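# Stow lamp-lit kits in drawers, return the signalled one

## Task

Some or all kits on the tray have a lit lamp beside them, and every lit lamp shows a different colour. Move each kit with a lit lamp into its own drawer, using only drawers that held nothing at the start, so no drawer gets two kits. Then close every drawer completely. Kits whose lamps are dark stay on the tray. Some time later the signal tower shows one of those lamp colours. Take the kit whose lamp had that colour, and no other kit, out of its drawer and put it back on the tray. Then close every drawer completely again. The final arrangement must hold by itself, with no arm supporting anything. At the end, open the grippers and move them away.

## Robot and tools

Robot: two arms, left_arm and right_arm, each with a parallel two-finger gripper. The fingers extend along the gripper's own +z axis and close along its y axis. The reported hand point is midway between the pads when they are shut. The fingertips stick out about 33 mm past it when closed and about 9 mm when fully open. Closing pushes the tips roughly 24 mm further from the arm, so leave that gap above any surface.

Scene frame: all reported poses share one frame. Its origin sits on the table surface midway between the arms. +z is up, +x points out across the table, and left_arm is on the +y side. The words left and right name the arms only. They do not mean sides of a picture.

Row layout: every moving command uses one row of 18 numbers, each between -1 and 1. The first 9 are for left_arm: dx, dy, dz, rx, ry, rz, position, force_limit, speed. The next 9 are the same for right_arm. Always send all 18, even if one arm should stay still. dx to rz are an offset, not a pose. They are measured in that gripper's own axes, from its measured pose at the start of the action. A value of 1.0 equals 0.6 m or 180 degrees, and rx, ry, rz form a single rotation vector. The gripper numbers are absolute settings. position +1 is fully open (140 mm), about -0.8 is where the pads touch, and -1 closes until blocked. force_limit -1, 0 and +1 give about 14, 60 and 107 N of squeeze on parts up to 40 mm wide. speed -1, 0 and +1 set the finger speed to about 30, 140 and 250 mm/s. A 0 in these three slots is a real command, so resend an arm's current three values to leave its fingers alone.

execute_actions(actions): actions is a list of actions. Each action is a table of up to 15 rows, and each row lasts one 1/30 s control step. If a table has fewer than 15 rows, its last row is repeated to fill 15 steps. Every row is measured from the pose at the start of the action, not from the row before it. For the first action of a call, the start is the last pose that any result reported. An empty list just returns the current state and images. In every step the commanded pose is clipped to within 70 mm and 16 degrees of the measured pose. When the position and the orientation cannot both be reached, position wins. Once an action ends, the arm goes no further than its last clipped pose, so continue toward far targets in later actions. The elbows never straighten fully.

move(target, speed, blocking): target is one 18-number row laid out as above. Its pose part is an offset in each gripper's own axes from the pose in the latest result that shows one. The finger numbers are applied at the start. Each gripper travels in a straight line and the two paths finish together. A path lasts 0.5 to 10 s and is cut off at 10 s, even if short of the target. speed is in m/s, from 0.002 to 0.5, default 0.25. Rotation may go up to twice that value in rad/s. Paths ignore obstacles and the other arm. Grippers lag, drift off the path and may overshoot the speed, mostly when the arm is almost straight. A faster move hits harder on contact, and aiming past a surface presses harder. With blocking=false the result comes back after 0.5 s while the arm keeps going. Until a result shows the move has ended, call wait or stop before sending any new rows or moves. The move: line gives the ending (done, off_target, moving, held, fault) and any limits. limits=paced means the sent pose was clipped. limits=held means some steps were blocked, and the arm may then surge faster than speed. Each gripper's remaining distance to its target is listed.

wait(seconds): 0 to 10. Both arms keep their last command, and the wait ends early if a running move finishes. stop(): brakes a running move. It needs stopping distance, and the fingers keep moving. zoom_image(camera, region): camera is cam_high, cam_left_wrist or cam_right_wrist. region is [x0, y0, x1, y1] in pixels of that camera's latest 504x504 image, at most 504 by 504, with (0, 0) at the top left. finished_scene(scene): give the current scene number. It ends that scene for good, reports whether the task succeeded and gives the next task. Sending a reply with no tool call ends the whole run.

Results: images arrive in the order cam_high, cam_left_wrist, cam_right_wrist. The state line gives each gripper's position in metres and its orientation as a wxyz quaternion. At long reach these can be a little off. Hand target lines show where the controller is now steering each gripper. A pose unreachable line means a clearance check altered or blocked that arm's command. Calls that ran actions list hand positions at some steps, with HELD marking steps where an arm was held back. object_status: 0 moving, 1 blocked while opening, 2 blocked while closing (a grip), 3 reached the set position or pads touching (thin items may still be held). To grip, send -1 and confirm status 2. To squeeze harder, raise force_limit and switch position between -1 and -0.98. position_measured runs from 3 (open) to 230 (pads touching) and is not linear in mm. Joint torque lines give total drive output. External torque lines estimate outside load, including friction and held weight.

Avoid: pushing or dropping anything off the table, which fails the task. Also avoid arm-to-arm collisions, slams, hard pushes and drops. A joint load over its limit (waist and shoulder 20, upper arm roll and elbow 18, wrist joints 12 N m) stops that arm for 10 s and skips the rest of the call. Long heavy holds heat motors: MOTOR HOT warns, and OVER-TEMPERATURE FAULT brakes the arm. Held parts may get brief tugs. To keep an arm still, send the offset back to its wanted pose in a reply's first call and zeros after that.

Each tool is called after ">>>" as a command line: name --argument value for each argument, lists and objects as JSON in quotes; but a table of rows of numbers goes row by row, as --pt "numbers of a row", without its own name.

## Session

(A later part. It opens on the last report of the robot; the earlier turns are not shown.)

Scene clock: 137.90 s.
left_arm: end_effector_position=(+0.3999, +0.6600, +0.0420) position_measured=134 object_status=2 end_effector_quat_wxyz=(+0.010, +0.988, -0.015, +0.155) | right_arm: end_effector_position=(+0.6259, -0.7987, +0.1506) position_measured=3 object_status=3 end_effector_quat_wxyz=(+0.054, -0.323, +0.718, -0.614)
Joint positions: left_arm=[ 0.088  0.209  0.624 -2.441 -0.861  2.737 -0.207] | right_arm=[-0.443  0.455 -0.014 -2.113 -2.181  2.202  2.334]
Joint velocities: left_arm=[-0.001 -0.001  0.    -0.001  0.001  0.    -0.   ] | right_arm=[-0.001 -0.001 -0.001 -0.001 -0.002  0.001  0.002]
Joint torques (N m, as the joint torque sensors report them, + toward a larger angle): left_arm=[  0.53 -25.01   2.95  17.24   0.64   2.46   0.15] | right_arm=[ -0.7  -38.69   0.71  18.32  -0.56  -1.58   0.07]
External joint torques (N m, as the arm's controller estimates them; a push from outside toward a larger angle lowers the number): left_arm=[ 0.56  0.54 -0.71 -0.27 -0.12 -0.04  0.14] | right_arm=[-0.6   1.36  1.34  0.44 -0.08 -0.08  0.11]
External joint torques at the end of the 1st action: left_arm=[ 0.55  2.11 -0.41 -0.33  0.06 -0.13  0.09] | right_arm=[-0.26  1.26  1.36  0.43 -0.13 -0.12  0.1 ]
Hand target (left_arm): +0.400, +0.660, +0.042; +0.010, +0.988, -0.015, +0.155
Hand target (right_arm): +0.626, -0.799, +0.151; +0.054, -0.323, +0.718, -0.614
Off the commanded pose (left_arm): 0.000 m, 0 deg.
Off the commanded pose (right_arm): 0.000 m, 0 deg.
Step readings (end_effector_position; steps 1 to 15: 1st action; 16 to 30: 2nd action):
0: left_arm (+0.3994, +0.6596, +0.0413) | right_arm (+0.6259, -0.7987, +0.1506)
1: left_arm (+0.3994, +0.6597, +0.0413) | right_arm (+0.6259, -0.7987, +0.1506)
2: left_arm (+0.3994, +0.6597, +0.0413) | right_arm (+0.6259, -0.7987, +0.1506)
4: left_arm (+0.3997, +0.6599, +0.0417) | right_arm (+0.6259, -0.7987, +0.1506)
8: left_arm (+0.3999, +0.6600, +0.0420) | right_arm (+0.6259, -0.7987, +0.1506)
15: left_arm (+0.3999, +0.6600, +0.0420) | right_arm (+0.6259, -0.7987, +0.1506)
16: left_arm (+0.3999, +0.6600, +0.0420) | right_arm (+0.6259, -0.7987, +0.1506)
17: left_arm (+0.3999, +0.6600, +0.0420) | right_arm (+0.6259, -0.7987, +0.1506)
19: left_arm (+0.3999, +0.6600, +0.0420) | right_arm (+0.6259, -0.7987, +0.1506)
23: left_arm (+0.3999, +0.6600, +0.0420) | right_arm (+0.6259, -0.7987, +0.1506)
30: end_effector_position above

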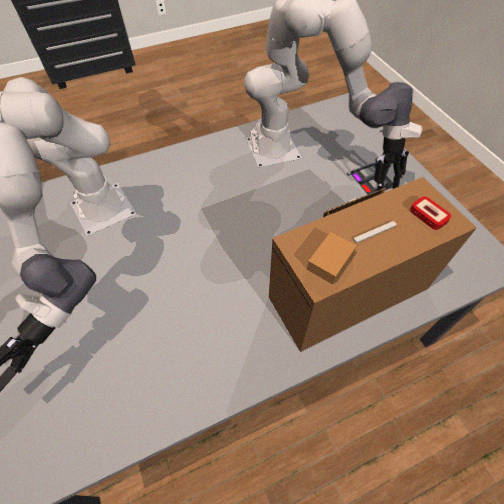

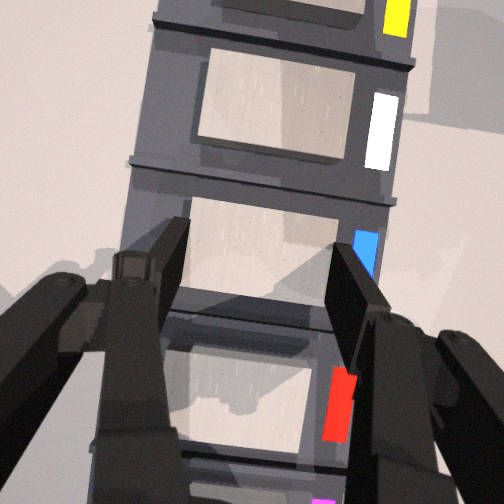

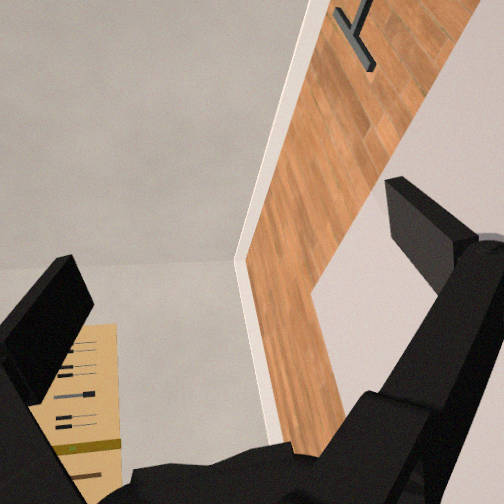

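>>> move --target '[0.105,0,-0.322,0,0,0,-1,0,0,0,0,0,0,0,0,1,0,0]'

>>> move --target '[0.222,0.435,0.065,0,0,0,-1,0,0,0,0,0,0,0,0,1,0,0]'

Scene clock: 149.00 s.
left_arm: end_effector_position=(+0.3954, +0.6656, +0.2460) position_measured=134 object_status=2 end_effector_quat_wxyz=(+0.002, +0.988, -0.017, +0.151) | right_arm: end_effector_position=(+0.6259, -0.7987, +0.1506) position_measured=3 object_status=3 end_effector_quat_wxyz=(+0.054, -0.323, +0.718, -0.614)
Joint positions: left_arm=[ 0.273 -0.263  0.508 -2.344 -0.087  2.349 -0.835] | right_arm=[-0.443  0.455 -0.014 -2.113 -2.181  2.202  2.334]
Joint velocities: left_arm=[ 0.004  0.001 -0.002  0.    -0.001 -0.005 -0.029] | right_arm=[ 0.  0. -0. -0.  0. -0.  0.]
Joint torques (N m, as the joint torque sensors report them, + toward a larger angle): left_arm=[  2.2  -17.39  -6.2   25.15   1.22   2.64  -0.19] | right_arm=[ -0.49 -38.63   0.39  18.34  -0.62  -1.57   0.07]
External joint torques (N m, as the arm's controller estimates them; a push from outside toward a larger angle lowers the number): left_arm=[ 2.1   1.51 -2.36  1.17  0.51 -0.32 -0.2 ] | right_arm=[-0.42  1.28  0.99  0.52 -0.14 -0.09  0.11]
Hand target (left_arm): +0.395, +0.667, +0.247; +0.002, +0.989, -0.011, +0.150
Hand target (right_arm): +0.626, -0.799, +0.151; +0.054, -0.323, +0.718, -0.614
Off the commanded pose (left_arm): 0.006 m, 1 deg.
Off the commanded pose (right_arm): 0.000 m, 0 deg.
move: off_target (left_arm)

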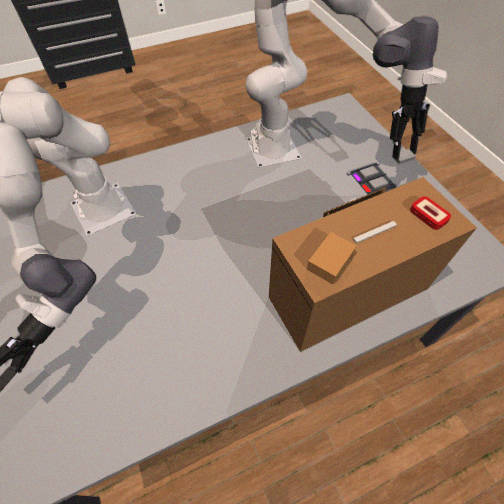

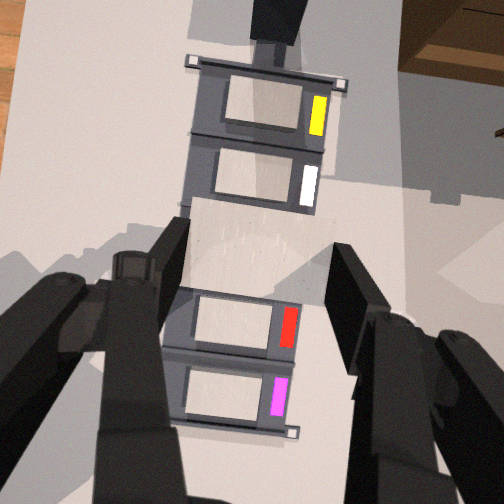

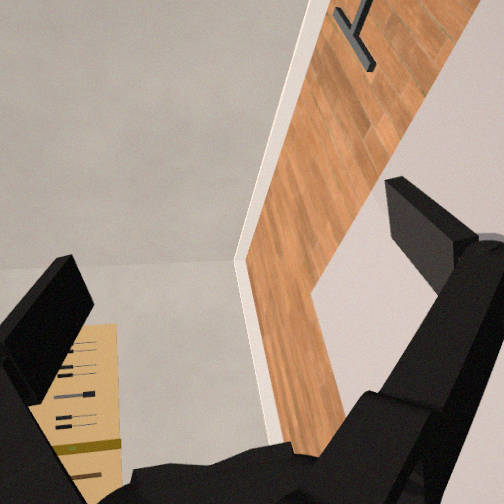

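Scene clock: 151.17 s.
left_arm: end_effector_position=(+0.5256, +0.3969, +0.2510) position_measured=134 object_status=2 end_effector_quat_wxyz=(+0.004, +0.988, -0.023, +0.153) | right_arm: end_effector_position=(+0.6259, -0.7987, +0.1506) position_measured=3 object_status=3 end_effector_quat_wxyz=(+0.054, -0.323, +0.718, -0.614)
Joint positions: left_arm=[ 0.215 -0.16  -0.018 -2.279 -0.055  2.424 -1.425] | right_arm=[-0.443  0.455 -0.014 -2.113 -2.181  2.202  2.334]
Joint velocities: left_arm=[-0.     0.     0.     0.001  0.003 -0.    -0.034] | right_arm=[ 0.001 -0.001 -0.001  0.     0.    -0.    -0.001]
Joint torques (N m, as the joint torque sensors report them, + toward a larger angle): left_arm=[  1.72 -25.    -1.51  25.38   1.73   3.3   -0.03] | right_arm=[ -0.44 -38.48   0.77  18.52  -0.62  -1.62   0.08]
External joint torques (N m, as the arm's controller estimates them; a push from outside toward a larger angle lowers the number): left_arm=[ 1.83  1.51 -1.33  1.08  0.98  0.15 -0.03] | right_arm=[-0.41  1.53  1.33  0.64 -0.14 -0.13  0.12]
Hand target (left_arm): +0.527, +0.398, +0.252; +0.003, +0.988, -0.017, +0.155
Hand target (right_arm): +0.626, -0.799, +0.151; +0.054, -0.323, +0.718, -0.614
Off the commanded pose (left_arm): 0.004 m, 1 deg.
Off the commanded pose (right_arm): 0.000 m, 0 deg.
move: off_target (left_arm)

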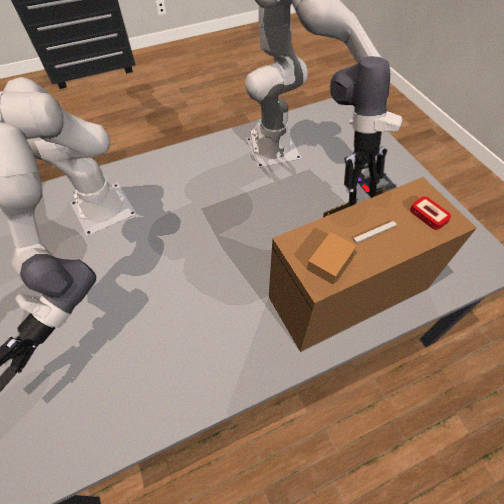

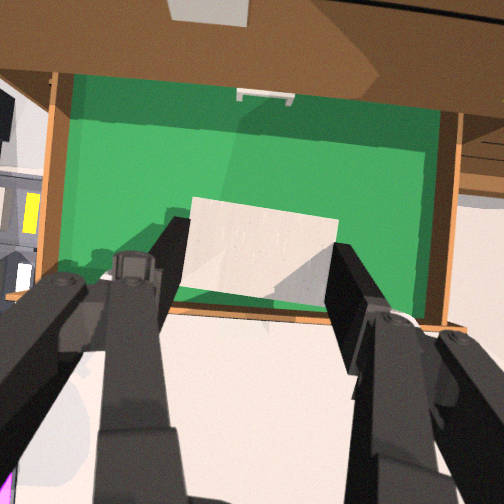

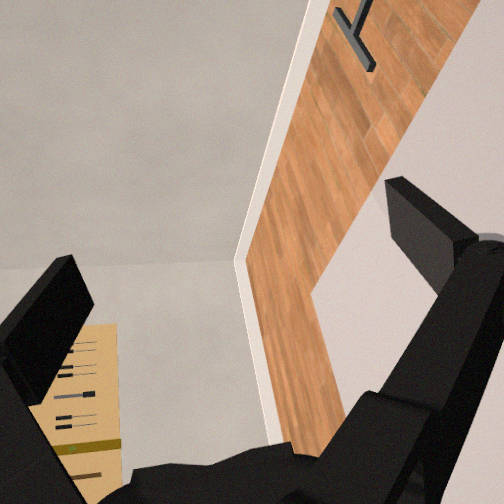

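>>> move --target '[-0.006,0,0.087,0,0,0.01,-1,0,0,0,0,0,0,0,0,1,0,0]' --speed 0.08

Scene clock: 153.40 s.
left_arm: end_effector_position=(+0.5444, +0.3973, +0.2114) position_measured=134 object_status=2 end_effector_quat_wxyz=(+0.001, +0.986, -0.035, +0.164) | right_arm: end_effector_position=(+0.6259, -0.7987, +0.1506) position_measured=3 object_status=3 end_effector_quat_wxyz=(+0.054, -0.323, +0.718, -0.614)
Joint positions: left_arm=[ 0.212 -0.07  -0.018 -2.299 -0.06   2.556 -1.397] | right_arm=[-0.443  0.455 -0.014 -2.113 -2.181  2.202  2.334]
Joint velocities: left_arm=[-0.001  0.004  0.001 -0.002 -0.002  0.013  0.016] | right_arm=[-0.001  0.    -0.001  0.001  0.001  0.    -0.   ]
Joint torques (N m, as the joint torque sensors report them, + toward a larger angle): left_arm=[ -1.   -22.31  -1.26  18.88  -0.11   2.43   0.22] | right_arm=[ -0.45 -38.55   0.56  18.23  -0.58  -1.59   0.04]
External joint torques (N m, as the arm's controller estimates them; a push from outside toward a larger angle lowers the number): left_arm=[-1.01  6.43 -1.23 -4.49 -0.83 -0.73  0.21] | right_arm=[-0.36  1.32  1.18  0.43 -0.11 -0.1   0.08]
Hand target (left_arm): +0.538, +0.395, +0.200; +0.002, +0.987, -0.039, +0.153
Hand target (right_arm): +0.626, -0.799, +0.151; +0.054, -0.323, +0.718, -0.614
Off the commanded pose (left_arm): 0.013 m, 1 deg.
Off the commanded pose (right_arm): 0.000 m, 0 deg.
move: off_target (left_arm)

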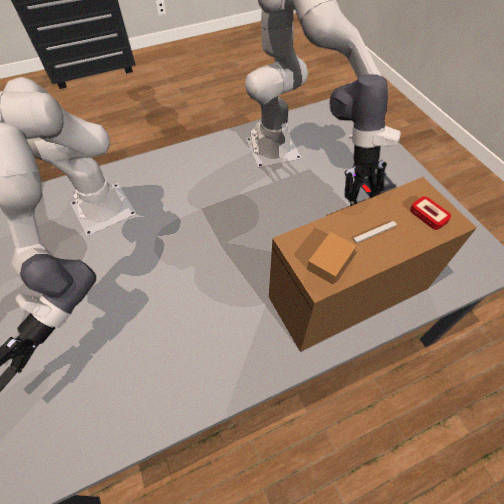

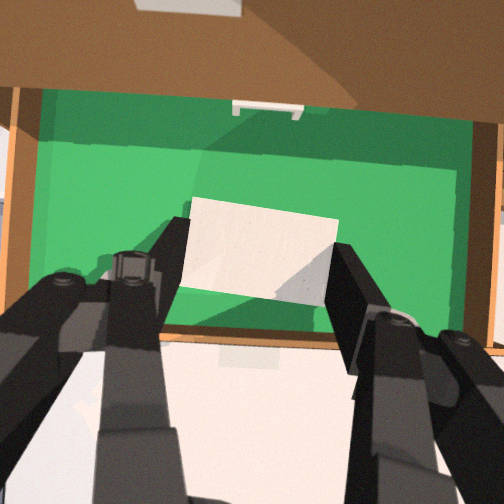

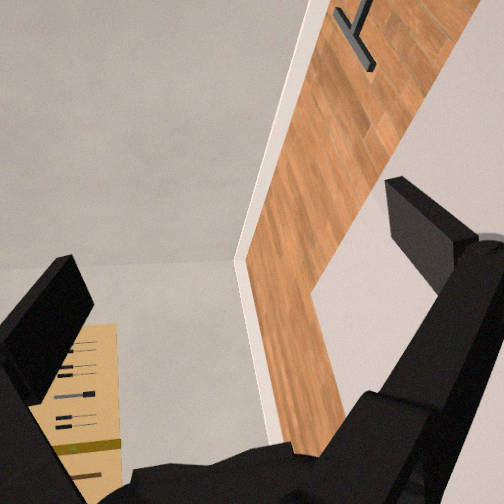

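>>> move --target '[0,0,-0.004,0,0,0,0.2,0,0,0,0,0,0,0,0,1,0,0]'

>>> move --target '[0.02,0,-0.075,0,0,0,0.2,0,0,0,0,0,0,0,0,1,0,0]'

>>> move --target '[-0.16,0,-0.055,0,0,-0.02,-0.2,0,0,0,0,0,0,0,0,1,0,0]'

Scene clock: 156.90 s.
left_arm: end_effector_position=(+0.5444, +0.3972, +0.2133) position_measured=104 object_status=3 end_effector_quat_wxyz=(+0.000, +0.986, -0.036, +0.165) | right_arm: end_effector_position=(+0.6259, -0.7987, +0.1506) position_measured=3 object_status=3 end_effector_quat_wxyz=(+0.054, -0.323, +0.718, -0.614)
Joint positions: left_arm=[ 0.212 -0.074 -0.018 -2.299 -0.06   2.554 -1.393] | right_arm=[-0.443  0.455 -0.014 -2.113 -2.181  2.202  2.334]
Joint velocities: left_arm=[ 0.    -0.    -0.001 -0.001 -0.    -0.002 -0.002] | right_arm=[ 0.    -0.001 -0.001 -0.    -0.    -0.    -0.002]
Joint torques (N m, as the joint torque sensors report them, + toward a larger angle): left_arm=[  0.77 -29.08  -1.02  23.27   0.85   2.62   0.  ] | right_arm=[ -0.64 -38.4    0.55  18.05  -0.59  -1.57   0.05]
External joint torques (N m, as the arm's controller estimates them; a push from outside toward a larger angle lowers the number): left_arm=[ 0.9  -0.29 -0.85 -0.28  0.12 -0.56 -0.01] | right_arm=[-0.71  1.66  1.03  0.15 -0.11 -0.09  0.09]
Hand target (left_arm): +0.544, +0.397, +0.214; +0.001, +0.986, -0.035, +0.164
Hand target (right_arm): +0.626, -0.799, +0.151; +0.054, -0.323, +0.718, -0.614
Off the commanded pose (left_arm): 0.001 m, 0 deg.
Off the commanded pose (right_arm): 0.000 m, 0 deg.
move: done

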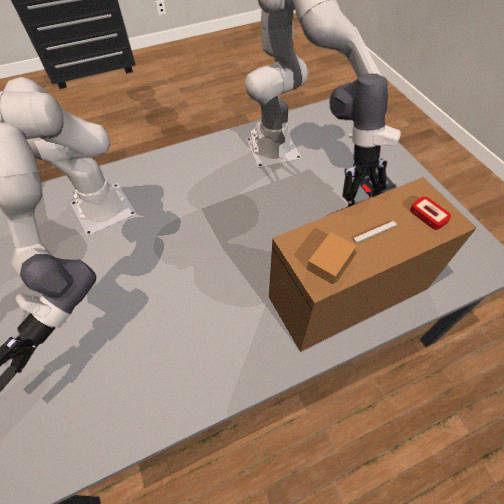

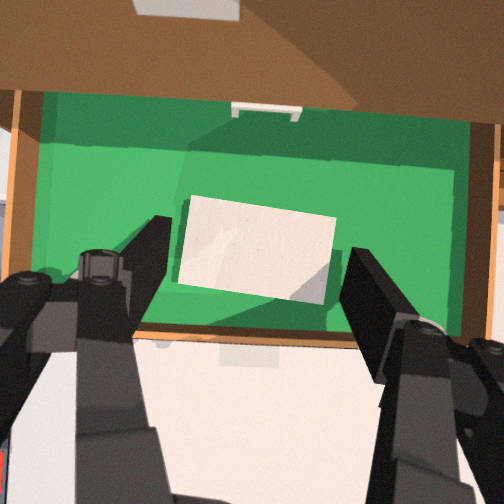

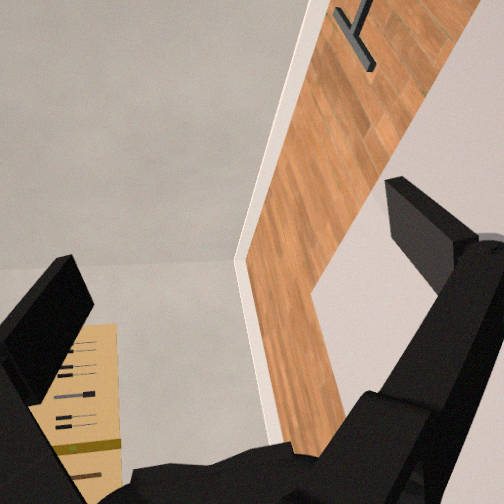

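Scene clock: 157.90 s.
left_arm: end_effector_position=(+0.5411, +0.3957, +0.2597) position_measured=104 object_status=3 end_effector_quat_wxyz=(+0.000, +0.985, -0.038, +0.166) | right_arm: end_effector_position=(+0.6259, -0.7987, +0.1506) position_measured=3 object_status=3 end_effector_quat_wxyz=(+0.054, -0.323, +0.718, -0.614)
Joint positions: left_arm=[ 0.212 -0.14  -0.018 -2.247 -0.055  2.44  -1.398] | right_arm=[-0.443  0.455 -0.014 -2.113 -2.181  2.202  2.334]
Joint velocities: left_arm=[ 0.    -0.     0.001  0.     0.001 -0.012 -0.004] | right_arm=[-0.     0.002 -0.002 -0.001 -0.001 -0.001 -0.001]
Joint torques (N m, as the joint torque sensors report them, + toward a larger angle): left_arm=[  2.44 -26.64  -0.43  24.68   1.65   2.68   0.07] | right_arm=[ -0.24 -38.69   0.5   18.49  -0.55  -1.59   0.06]
External joint torques (N m, as the arm's controller estimates them; a push from outside toward a larger angle lowers the number): left_arm=[ 2.42  0.7  -0.39  0.27  0.89 -0.51  0.07] | right_arm=[-0.17  1.04  1.1   0.79 -0.08 -0.11  0.1 ]
Hand target (left_arm): +0.540, +0.398, +0.260; -0.001, +0.986, -0.036, +0.165
Hand target (right_arm): +0.626, -0.799, +0.151; +0.054, -0.323, +0.718, -0.614
Off the commanded pose (left_arm): 0.001 m, 0 deg.
Off the commanded pose (right_arm): 0.000 m, 0 deg.
move: done

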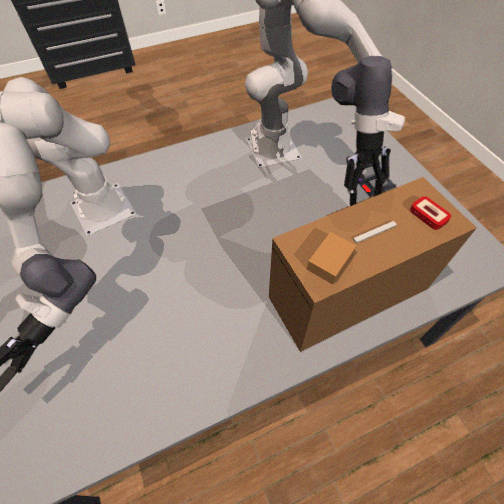

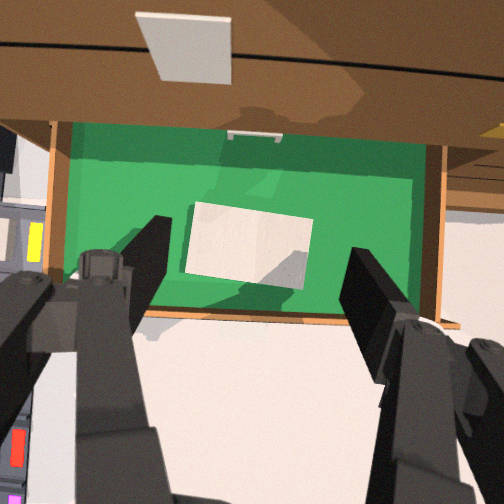

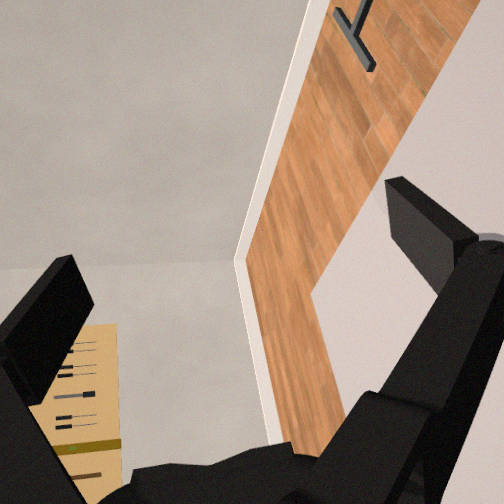

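Scene clock: 158.87 s.
left_arm: end_effector_position=(+0.4416, +0.4034, +0.2606) position_measured=154 object_status=3 end_effector_quat_wxyz=(+0.002, +0.986, -0.013, +0.168) | right_arm: end_effector_position=(+0.6259, -0.7987, +0.1506) position_measured=3 object_status=3 end_effector_quat_wxyz=(+0.054, -0.323, +0.718, -0.614)
Joint positions: left_arm=[ 0.228 -0.451 -0.006 -2.546 -0.06   2.43  -1.418] | right_arm=[-0.443  0.455 -0.014 -2.113 -2.181  2.202  2.334]
Joint velocities: left_arm=[ 0.    -0.002  0.    -0.002  0.001 -0.004 -0.008] | right_arm=[-0.001 -0.001 -0.     0.001 -0.    -0.001 -0.002]
Joint torques (N m, as the joint torque sensors report them, + toward a larger angle): left_arm=[  1.46 -18.04  -0.76  22.17  -0.27   2.72  -0.1 ] | right_arm=[ -0.24 -38.57   0.37  18.38  -0.56  -1.62   0.06]
External joint torques (N m, as the arm's controller estimates them; a push from outside toward a larger angle lowers the number): left_arm=[ 1.44 -1.7  -0.43 -2.21 -1.04 -0.46 -0.11] | right_arm=[-0.16  1.48  0.98  0.48 -0.08 -0.12  0.1 ]
Hand target (left_arm): +0.440, +0.404, +0.259; +0.004, +0.986, -0.007, +0.166
Hand target (right_arm): +0.626, -0.799, +0.151; +0.054, -0.323, +0.718, -0.614
Off the commanded pose (left_arm): 0.002 m, 1 deg.
Off the commanded pose (right_arm): 0.000 m, 0 deg.
move: done

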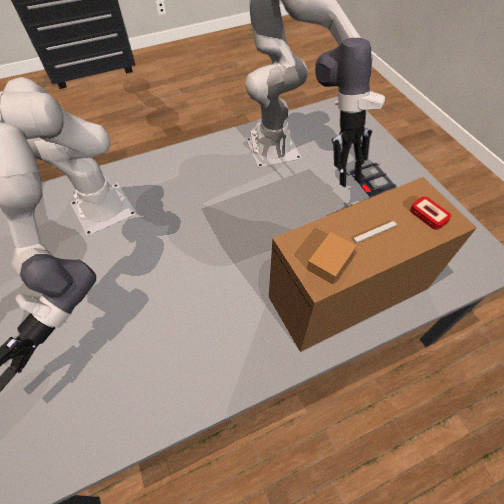

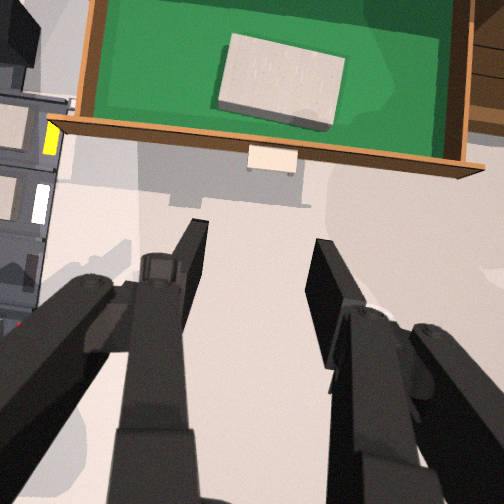

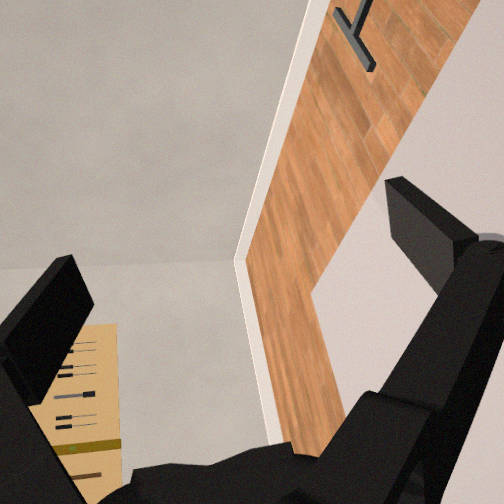

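>>> move --target '[0.002,0.015,0.115,0,0.144,0,-0.2,0,0,0,0,0,0,0,0,1,0,0]'

>>> move --target '[0.156,-0.003,0.156,0,0,0,-0.2,0,0,0,0,0,0,0,0,1,0,0]' --speed 0.08

Scene clock: 164.37 s.
left_arm: end_effector_position=(+0.4690, +0.3895, +0.1972) position_measured=154 object_status=3 end_effector_quat_wxyz=(+0.011, +0.922, -0.010, +0.386) | right_arm: end_effector_position=(+0.6259, -0.7987, +0.1506) position_measured=3 object_status=3 end_effector_quat_wxyz=(+0.054, -0.323, +0.718, -0.614)
Joint positions: left_arm=[-0.202 -0.332  0.39  -2.957 -0.116  3.442 -1.337] | right_arm=[-0.443  0.455 -0.014 -2.113 -2.181  2.202  2.334]
Joint velocities: left_arm=[-0.006  0.     0.011  0.     0.009  0.016  0.   ] | right_arm=[-0.002 -0.     0.    -0.001 -0.     0.    -0.   ]
Joint torques (N m, as the joint torque sensors report them, + toward a larger angle): left_arm=[ -1.73 -11.64  -1.85  16.51   2.03   3.93   0.24] | right_arm=[ -0.38 -38.68   0.76  18.55  -0.58  -1.61   0.07]
External joint torques (N m, as the arm's controller estimates them; a push from outside toward a larger angle lowers the number): left_arm=[-1.78  1.54  1.07 -2.02  1.09  0.46  0.22] | right_arm=[-0.23  1.26  1.43  0.76 -0.1  -0.12  0.11]
Hand target (left_arm): +0.469, +0.388, +0.196; +0.010, +0.922, -0.015, +0.387
Hand target (right_arm): +0.626, -0.799, +0.151; +0.054, -0.323, +0.718, -0.614
Off the commanded pose (left_arm): 0.006 m, 1 deg.
Off the commanded pose (right_arm): 0.000 m, 0 deg.
move: off_target (left_arm)

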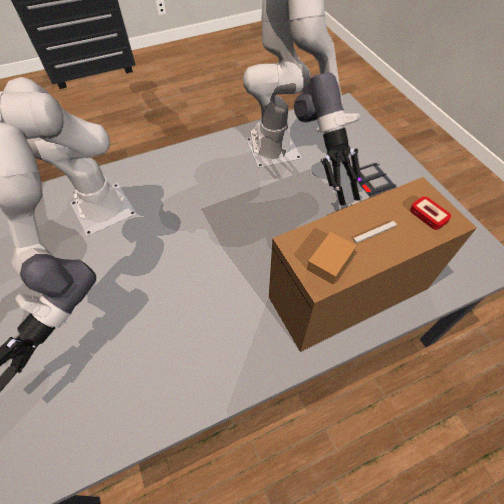

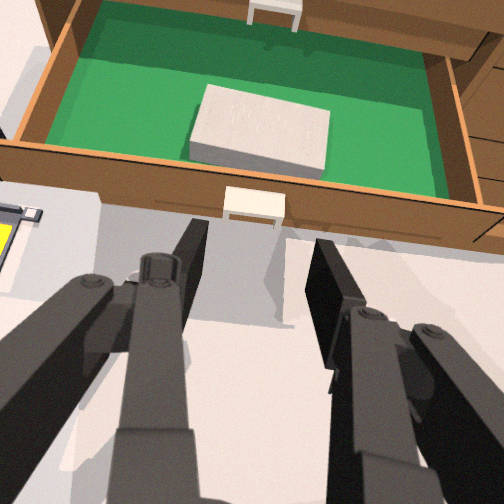

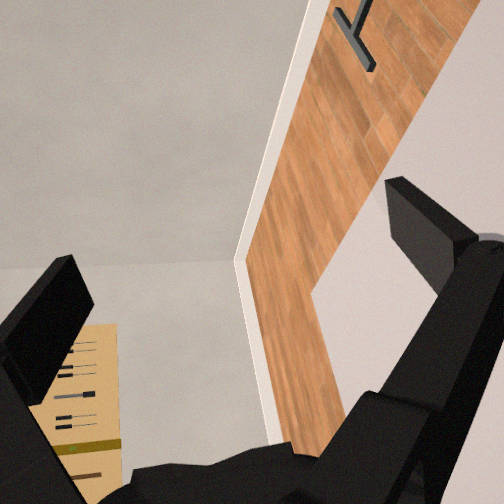

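Scene clock: 166.47 s.
left_arm: end_effector_position=(+0.5975, +0.3907, +0.1963) position_measured=154 object_status=3 end_effector_quat_wxyz=(-0.024, +0.924, -0.018, +0.382) | right_arm: end_effector_position=(+0.6259, -0.7987, +0.1506) position_measured=3 object_status=3 end_effector_quat_wxyz=(+0.054, -0.323, +0.718, -0.614)
Joint positions: left_arm=[-0.443  0.056  0.655 -2.549  0.198  3.384 -1.681] | right_arm=[-0.443  0.455 -0.014 -2.113 -2.181  2.202  2.334]
Joint velocities: left_arm=[ 0.253  0.005 -0.172  0.     0.277  0.038 -0.242] | right_arm=[ 0.    -0.    -0.     0.002 -0.    -0.    -0.001]
Joint torques (N m, as the joint torque sensors report them, + toward a larger angle): left_arm=[  1.55 -17.55  -0.92  23.23   1.11   3.64   0.  ] | right_arm=[ -0.54 -38.52   0.69  18.62  -0.58  -1.6    0.1 ]
External joint torques (N m, as the arm's controller estimates them; a push from outside toward a larger angle lowers the number): left_arm=[ 1.68  5.65 -1.86  3.61  1.19  0.19 -0.01] | right_arm=[-0.53  1.43  1.24  0.75 -0.1  -0.12  0.14]
Hand target (left_arm): +0.600, +0.388, +0.197; -0.015, +0.923, -0.001, +0.385
Hand target (right_arm): +0.626, -0.799, +0.151; +0.054, -0.323, +0.718, -0.614
Off the commanded pose (left_arm): 0.005 m, 4 deg.
Off the commanded pose (right_arm): 0.000 m, 0 deg.
move: off_target (left_arm)

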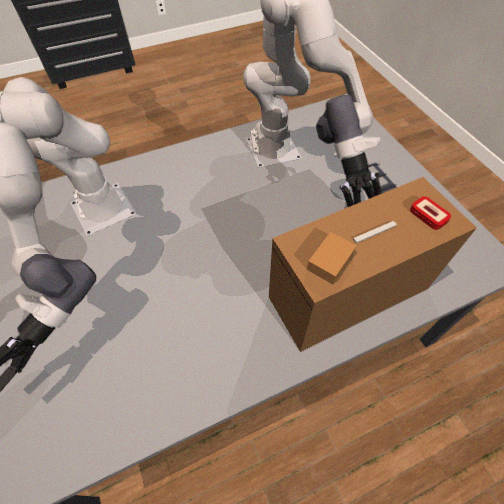

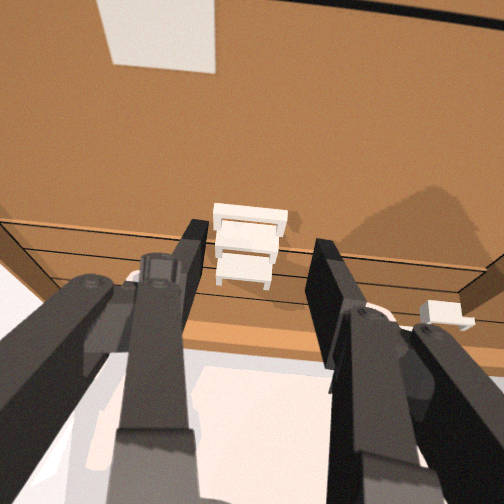

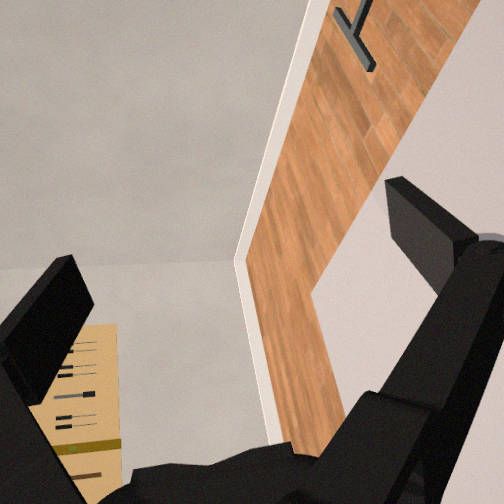

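>>> move --target '[-0.068,-0.005,0.021,0,0,-0.005,-0.2,0,0,0,0,0,0,0,0,1,0,0]' --speed 0.1

>>> move --target '[0.02,0,0.02,0,0,0,-0.2,0,0,0,0,0,0,0,0,1,0,0]' --speed 0.06

Scene clock: 169.83 s.
left_arm: end_effector_position=(+0.5780, +0.3961, +0.1582) position_measured=154 object_status=3 end_effector_quat_wxyz=(-0.021, +0.924, -0.011, +0.381) | right_arm: end_effector_position=(+0.6259, -0.7987, +0.1506) position_measured=3 object_status=3 end_effector_quat_wxyz=(+0.054, -0.323, +0.718, -0.614)
Joint positions: left_arm=[-0.375  0.128  0.623 -2.608  0.276  3.511 -1.768] | right_arm=[-0.443  0.455 -0.014 -2.113 -2.181  2.202  2.334]
Joint velocities: left_arm=[ 0.01   0.002 -0.009 -0.     0.007  0.013 -0.009] | right_arm=[-0.    -0.001 -0.     0.     0.     0.001 -0.   ]
Joint torques (N m, as the joint torque sensors report them, + toward a larger angle): left_arm=[  2.17 -23.06  -0.34  16.96   0.78   3.84  -0.09] | right_arm=[ -0.42 -38.68   0.51  18.23  -0.61  -1.6    0.07]
External joint torques (N m, as the arm's controller estimates them; a push from outside toward a larger angle lowers the number): left_arm=[ 2.18  1.28 -2.36 -0.73  1.05  0.41 -0.11] | right_arm=[-0.49  1.25  0.98  0.43 -0.13 -0.13  0.1 ]
Hand target (left_arm): +0.578, +0.395, +0.157; -0.020, +0.924, -0.010, +0.382
Hand target (right_arm): +0.626, -0.799, +0.151; +0.054, -0.323, +0.718, -0.614
Off the commanded pose (left_arm): 0.001 m, 0 deg.
Off the commanded pose (right_arm): 0.000 m, 0 deg.
move: done

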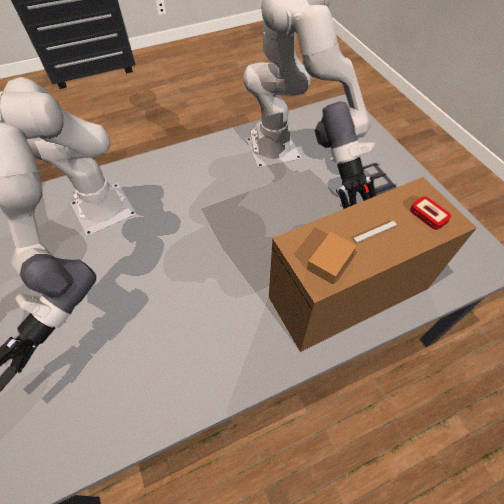

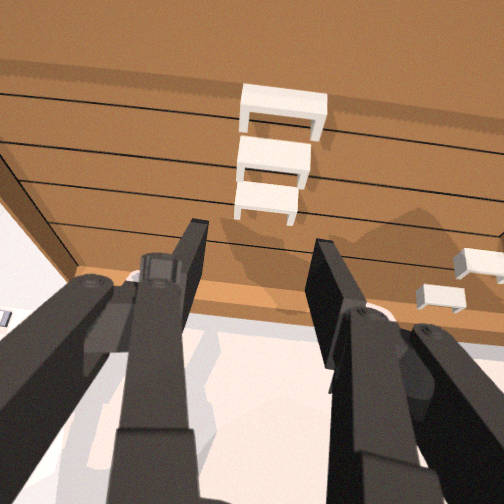

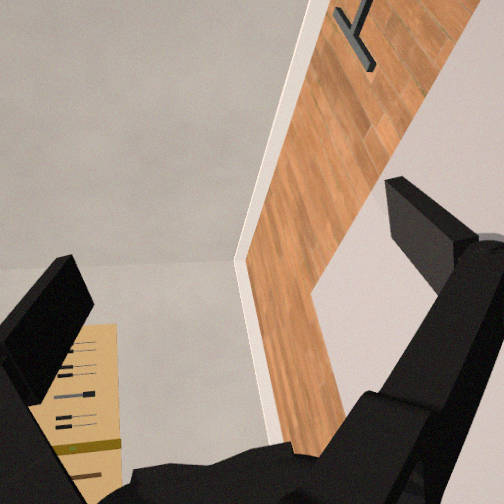

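Scene clock: 170.57 s.
left_arm: end_effector_position=(+0.5945, +0.3963, +0.1590) position_measured=154 object_status=3 end_effector_quat_wxyz=(-0.024, +0.924, -0.015, +0.383) | right_arm: end_effector_position=(+0.6259, -0.7987, +0.1506) position_measured=3 object_status=3 end_effector_quat_wxyz=(+0.054, -0.323, +0.718, -0.614)
Joint positions: left_arm=[-0.315  0.164  0.57  -2.553  0.322  3.499 -1.809] | right_arm=[-0.443  0.455 -0.014 -2.113 -2.181  2.202  2.334]
Joint velocities: left_arm=[ 0.059 -0.001 -0.05   0.007  0.025 -0.009 -0.042] | right_arm=[ 0.     0.002  0.001 -0.     0.001 -0.    -0.   ]
Joint torques (N m, as the joint torque sensors report them, + toward a larger angle): left_arm=[  2.38 -24.95   0.49  19.45   0.64   2.93   0.02] | right_arm=[ -0.54 -38.42   0.68  18.55  -0.6   -1.57   0.07]
External joint torques (N m, as the arm's controller estimates them; a push from outside toward a larger angle lowers the number): left_arm=[ 2.48  1.68 -1.91  1.49  1.02 -0.49  0.  ] | right_arm=[-0.6   1.44  1.15  0.78 -0.12 -0.1   0.11]
Hand target (left_arm): +0.595, +0.396, +0.158; -0.022, +0.924, -0.010, +0.381
Hand target (right_arm): +0.626, -0.799, +0.151; +0.054, -0.323, +0.718, -0.614
Off the commanded pose (left_arm): 0.001 m, 1 deg.
Off the commanded pose (right_arm): 0.000 m, 0 deg.
move: done

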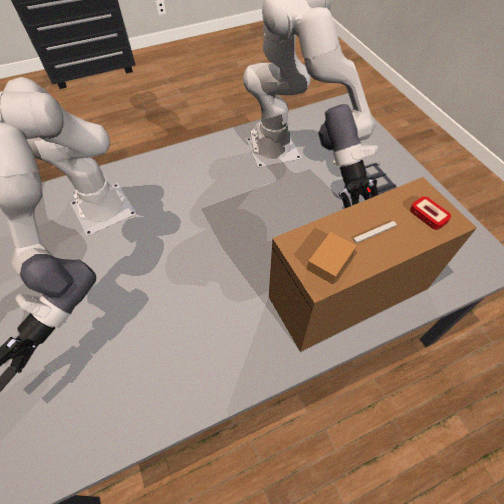

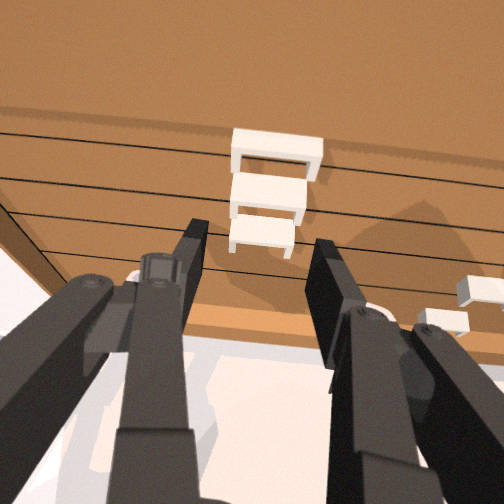

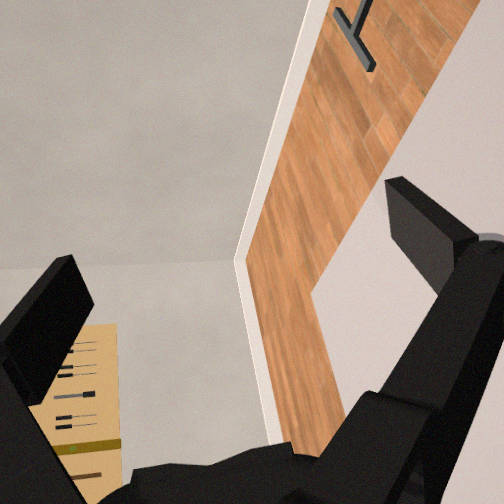

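>>> move --target '[-0.001,0.003,-0.001,0,0,0,-1,0,0,0,0,0,0,0,0,1,0,0]'

>>> move --target '[-0.147,0.003,-0.147,0,0,0,-1,0,0,0,0,0,0,0,0,1,0,0]' --speed 0.1

Scene clock: 172.63 s.
left_arm: end_effector_position=(+0.5940, +0.3966, +0.1587) position_measured=193 object_status=2 end_effector_quat_wxyz=(-0.023, +0.924, -0.010, +0.382) | right_arm: end_effector_position=(+0.6259, -0.7987, +0.1506) position_measured=3 object_status=3 end_effector_quat_wxyz=(+0.054, -0.323, +0.718, -0.614)
Joint positions: left_arm=[-0.328  0.164  0.582 -2.554  0.318  3.497 -1.816] | right_arm=[-0.443  0.455 -0.014 -2.113 -2.181  2.202  2.334]
Joint velocities: left_arm=[-0.019  0.     0.018 -0.002  0.002 -0.     0.001] | right_arm=[-0.     0.001 -0.    -0.002  0.     0.001 -0.001]
Joint torques (N m, as the joint torque sensors report them, + toward a larger angle): left_arm=[ -2.56 -25.38   2.86  16.35  -0.98   3.76   0.56] | right_arm=[ -0.4  -38.49   0.54  18.33  -0.59  -1.59   0.06]
External joint torques (N m, as the arm's controller estimates them; a push from outside toward a larger angle lowers the number): left_arm=[-2.48  1.07  0.45 -1.69 -0.62  0.33  0.54] | right_arm=[-0.44  1.44  1.04  0.53 -0.12 -0.12  0.1 ]
Hand target (left_arm): +0.594, +0.395, +0.159; -0.024, +0.924, -0.015, +0.383
Hand target (right_arm): +0.626, -0.799, +0.151; +0.054, -0.323, +0.718, -0.614
Off the commanded pose (left_arm): 0.002 m, 1 deg.
Off the commanded pose (right_arm): 0.000 m, 0 deg.
move: done

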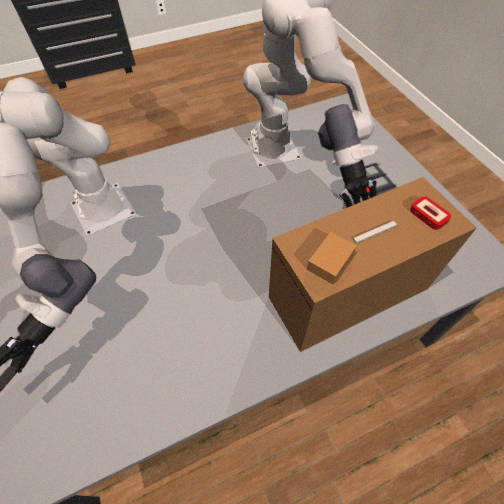

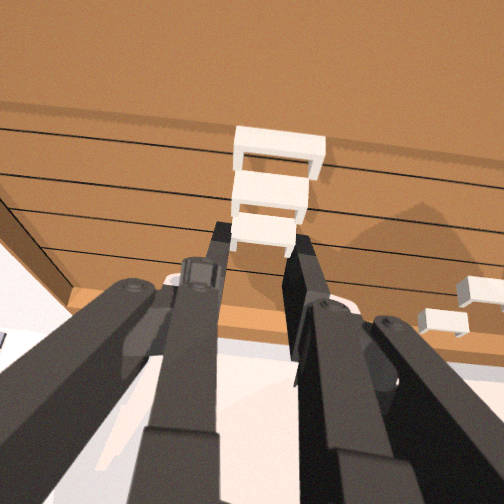

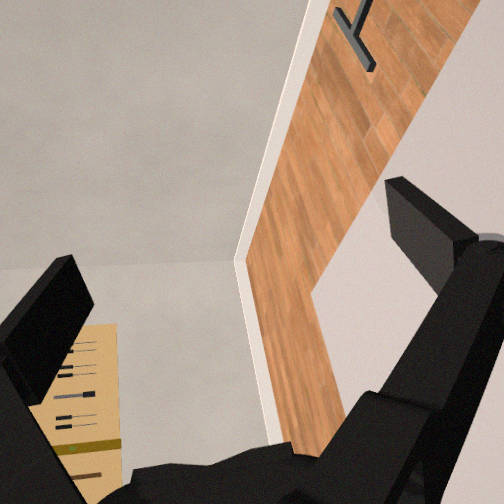

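Scene clock: 174.53 s.
left_arm: end_effector_position=(+0.4722, +0.3914, +0.1614) position_measured=193 object_status=2 end_effector_quat_wxyz=(-0.016, +0.922, -0.005, +0.387) | right_arm: end_effector_position=(+0.6259, -0.7987, +0.1506) position_measured=3 object_status=3 end_effector_quat_wxyz=(+0.054, -0.323, +0.718, -0.614)
Joint positions: left_arm=[-0.277 -0.161  0.415 -2.952 -0.161  3.607 -1.36 ] | right_arm=[-0.443  0.455 -0.014 -2.113 -2.181  2.202  2.334]
Joint velocities: left_arm=[ 0.043 -0.003 -0.066 -0.001 -0.048 -0.01   0.048] | right_arm=[ 0. -0.  0.  0. -0. -0.  0.]
Joint torques (N m, as the joint torque sensors report them, + toward a larger angle): left_arm=[  2.09 -16.27  -4.    14.37  -0.43   2.98   0.43] | right_arm=[ -0.53 -38.43   0.66  18.52  -0.58  -1.57   0.05]
External joint torques (N m, as the arm's controller estimates them; a push from outside toward a larger angle lowers the number): left_arm=[ 2.03 -0.34 -2.53 -1.5  -1.12 -0.5   0.4 ] | right_arm=[-0.65  1.4   1.09  0.73 -0.1  -0.1   0.09]
Hand target (left_arm): +0.471, +0.393, +0.160; -0.020, +0.923, -0.011, +0.384
Hand target (right_arm): +0.626, -0.799, +0.151; +0.054, -0.323, +0.718, -0.614
Off the commanded pose (left_arm): 0.005 m, 1 deg.
Off the commanded pose (right_arm): 0.000 m, 0 deg.
move: off_target (left_arm)

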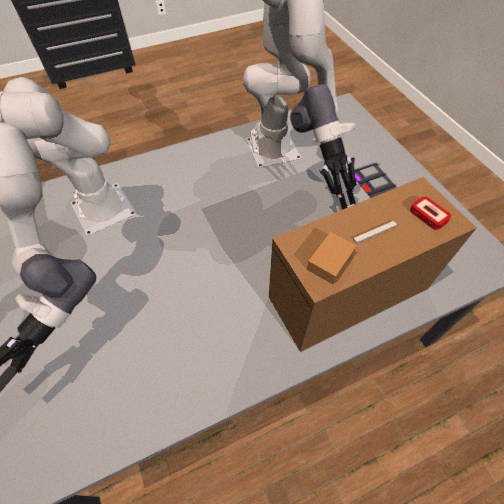

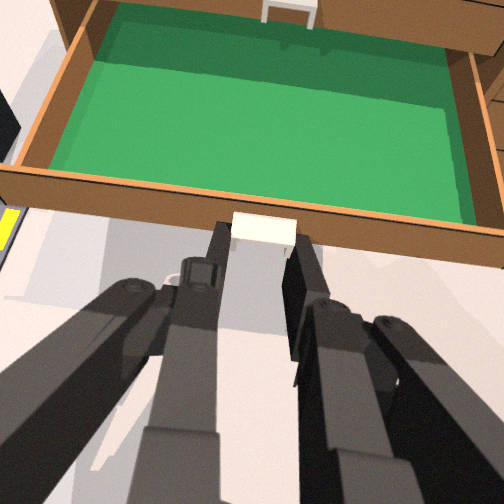

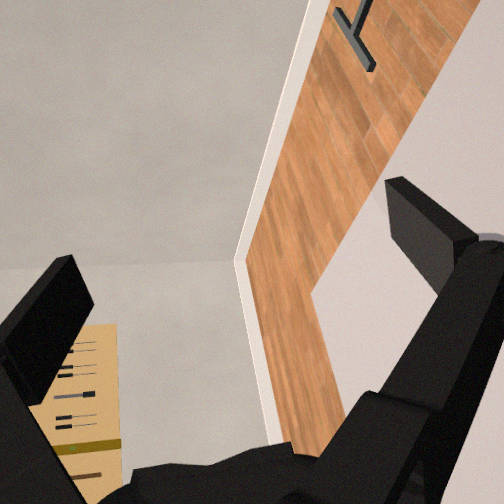

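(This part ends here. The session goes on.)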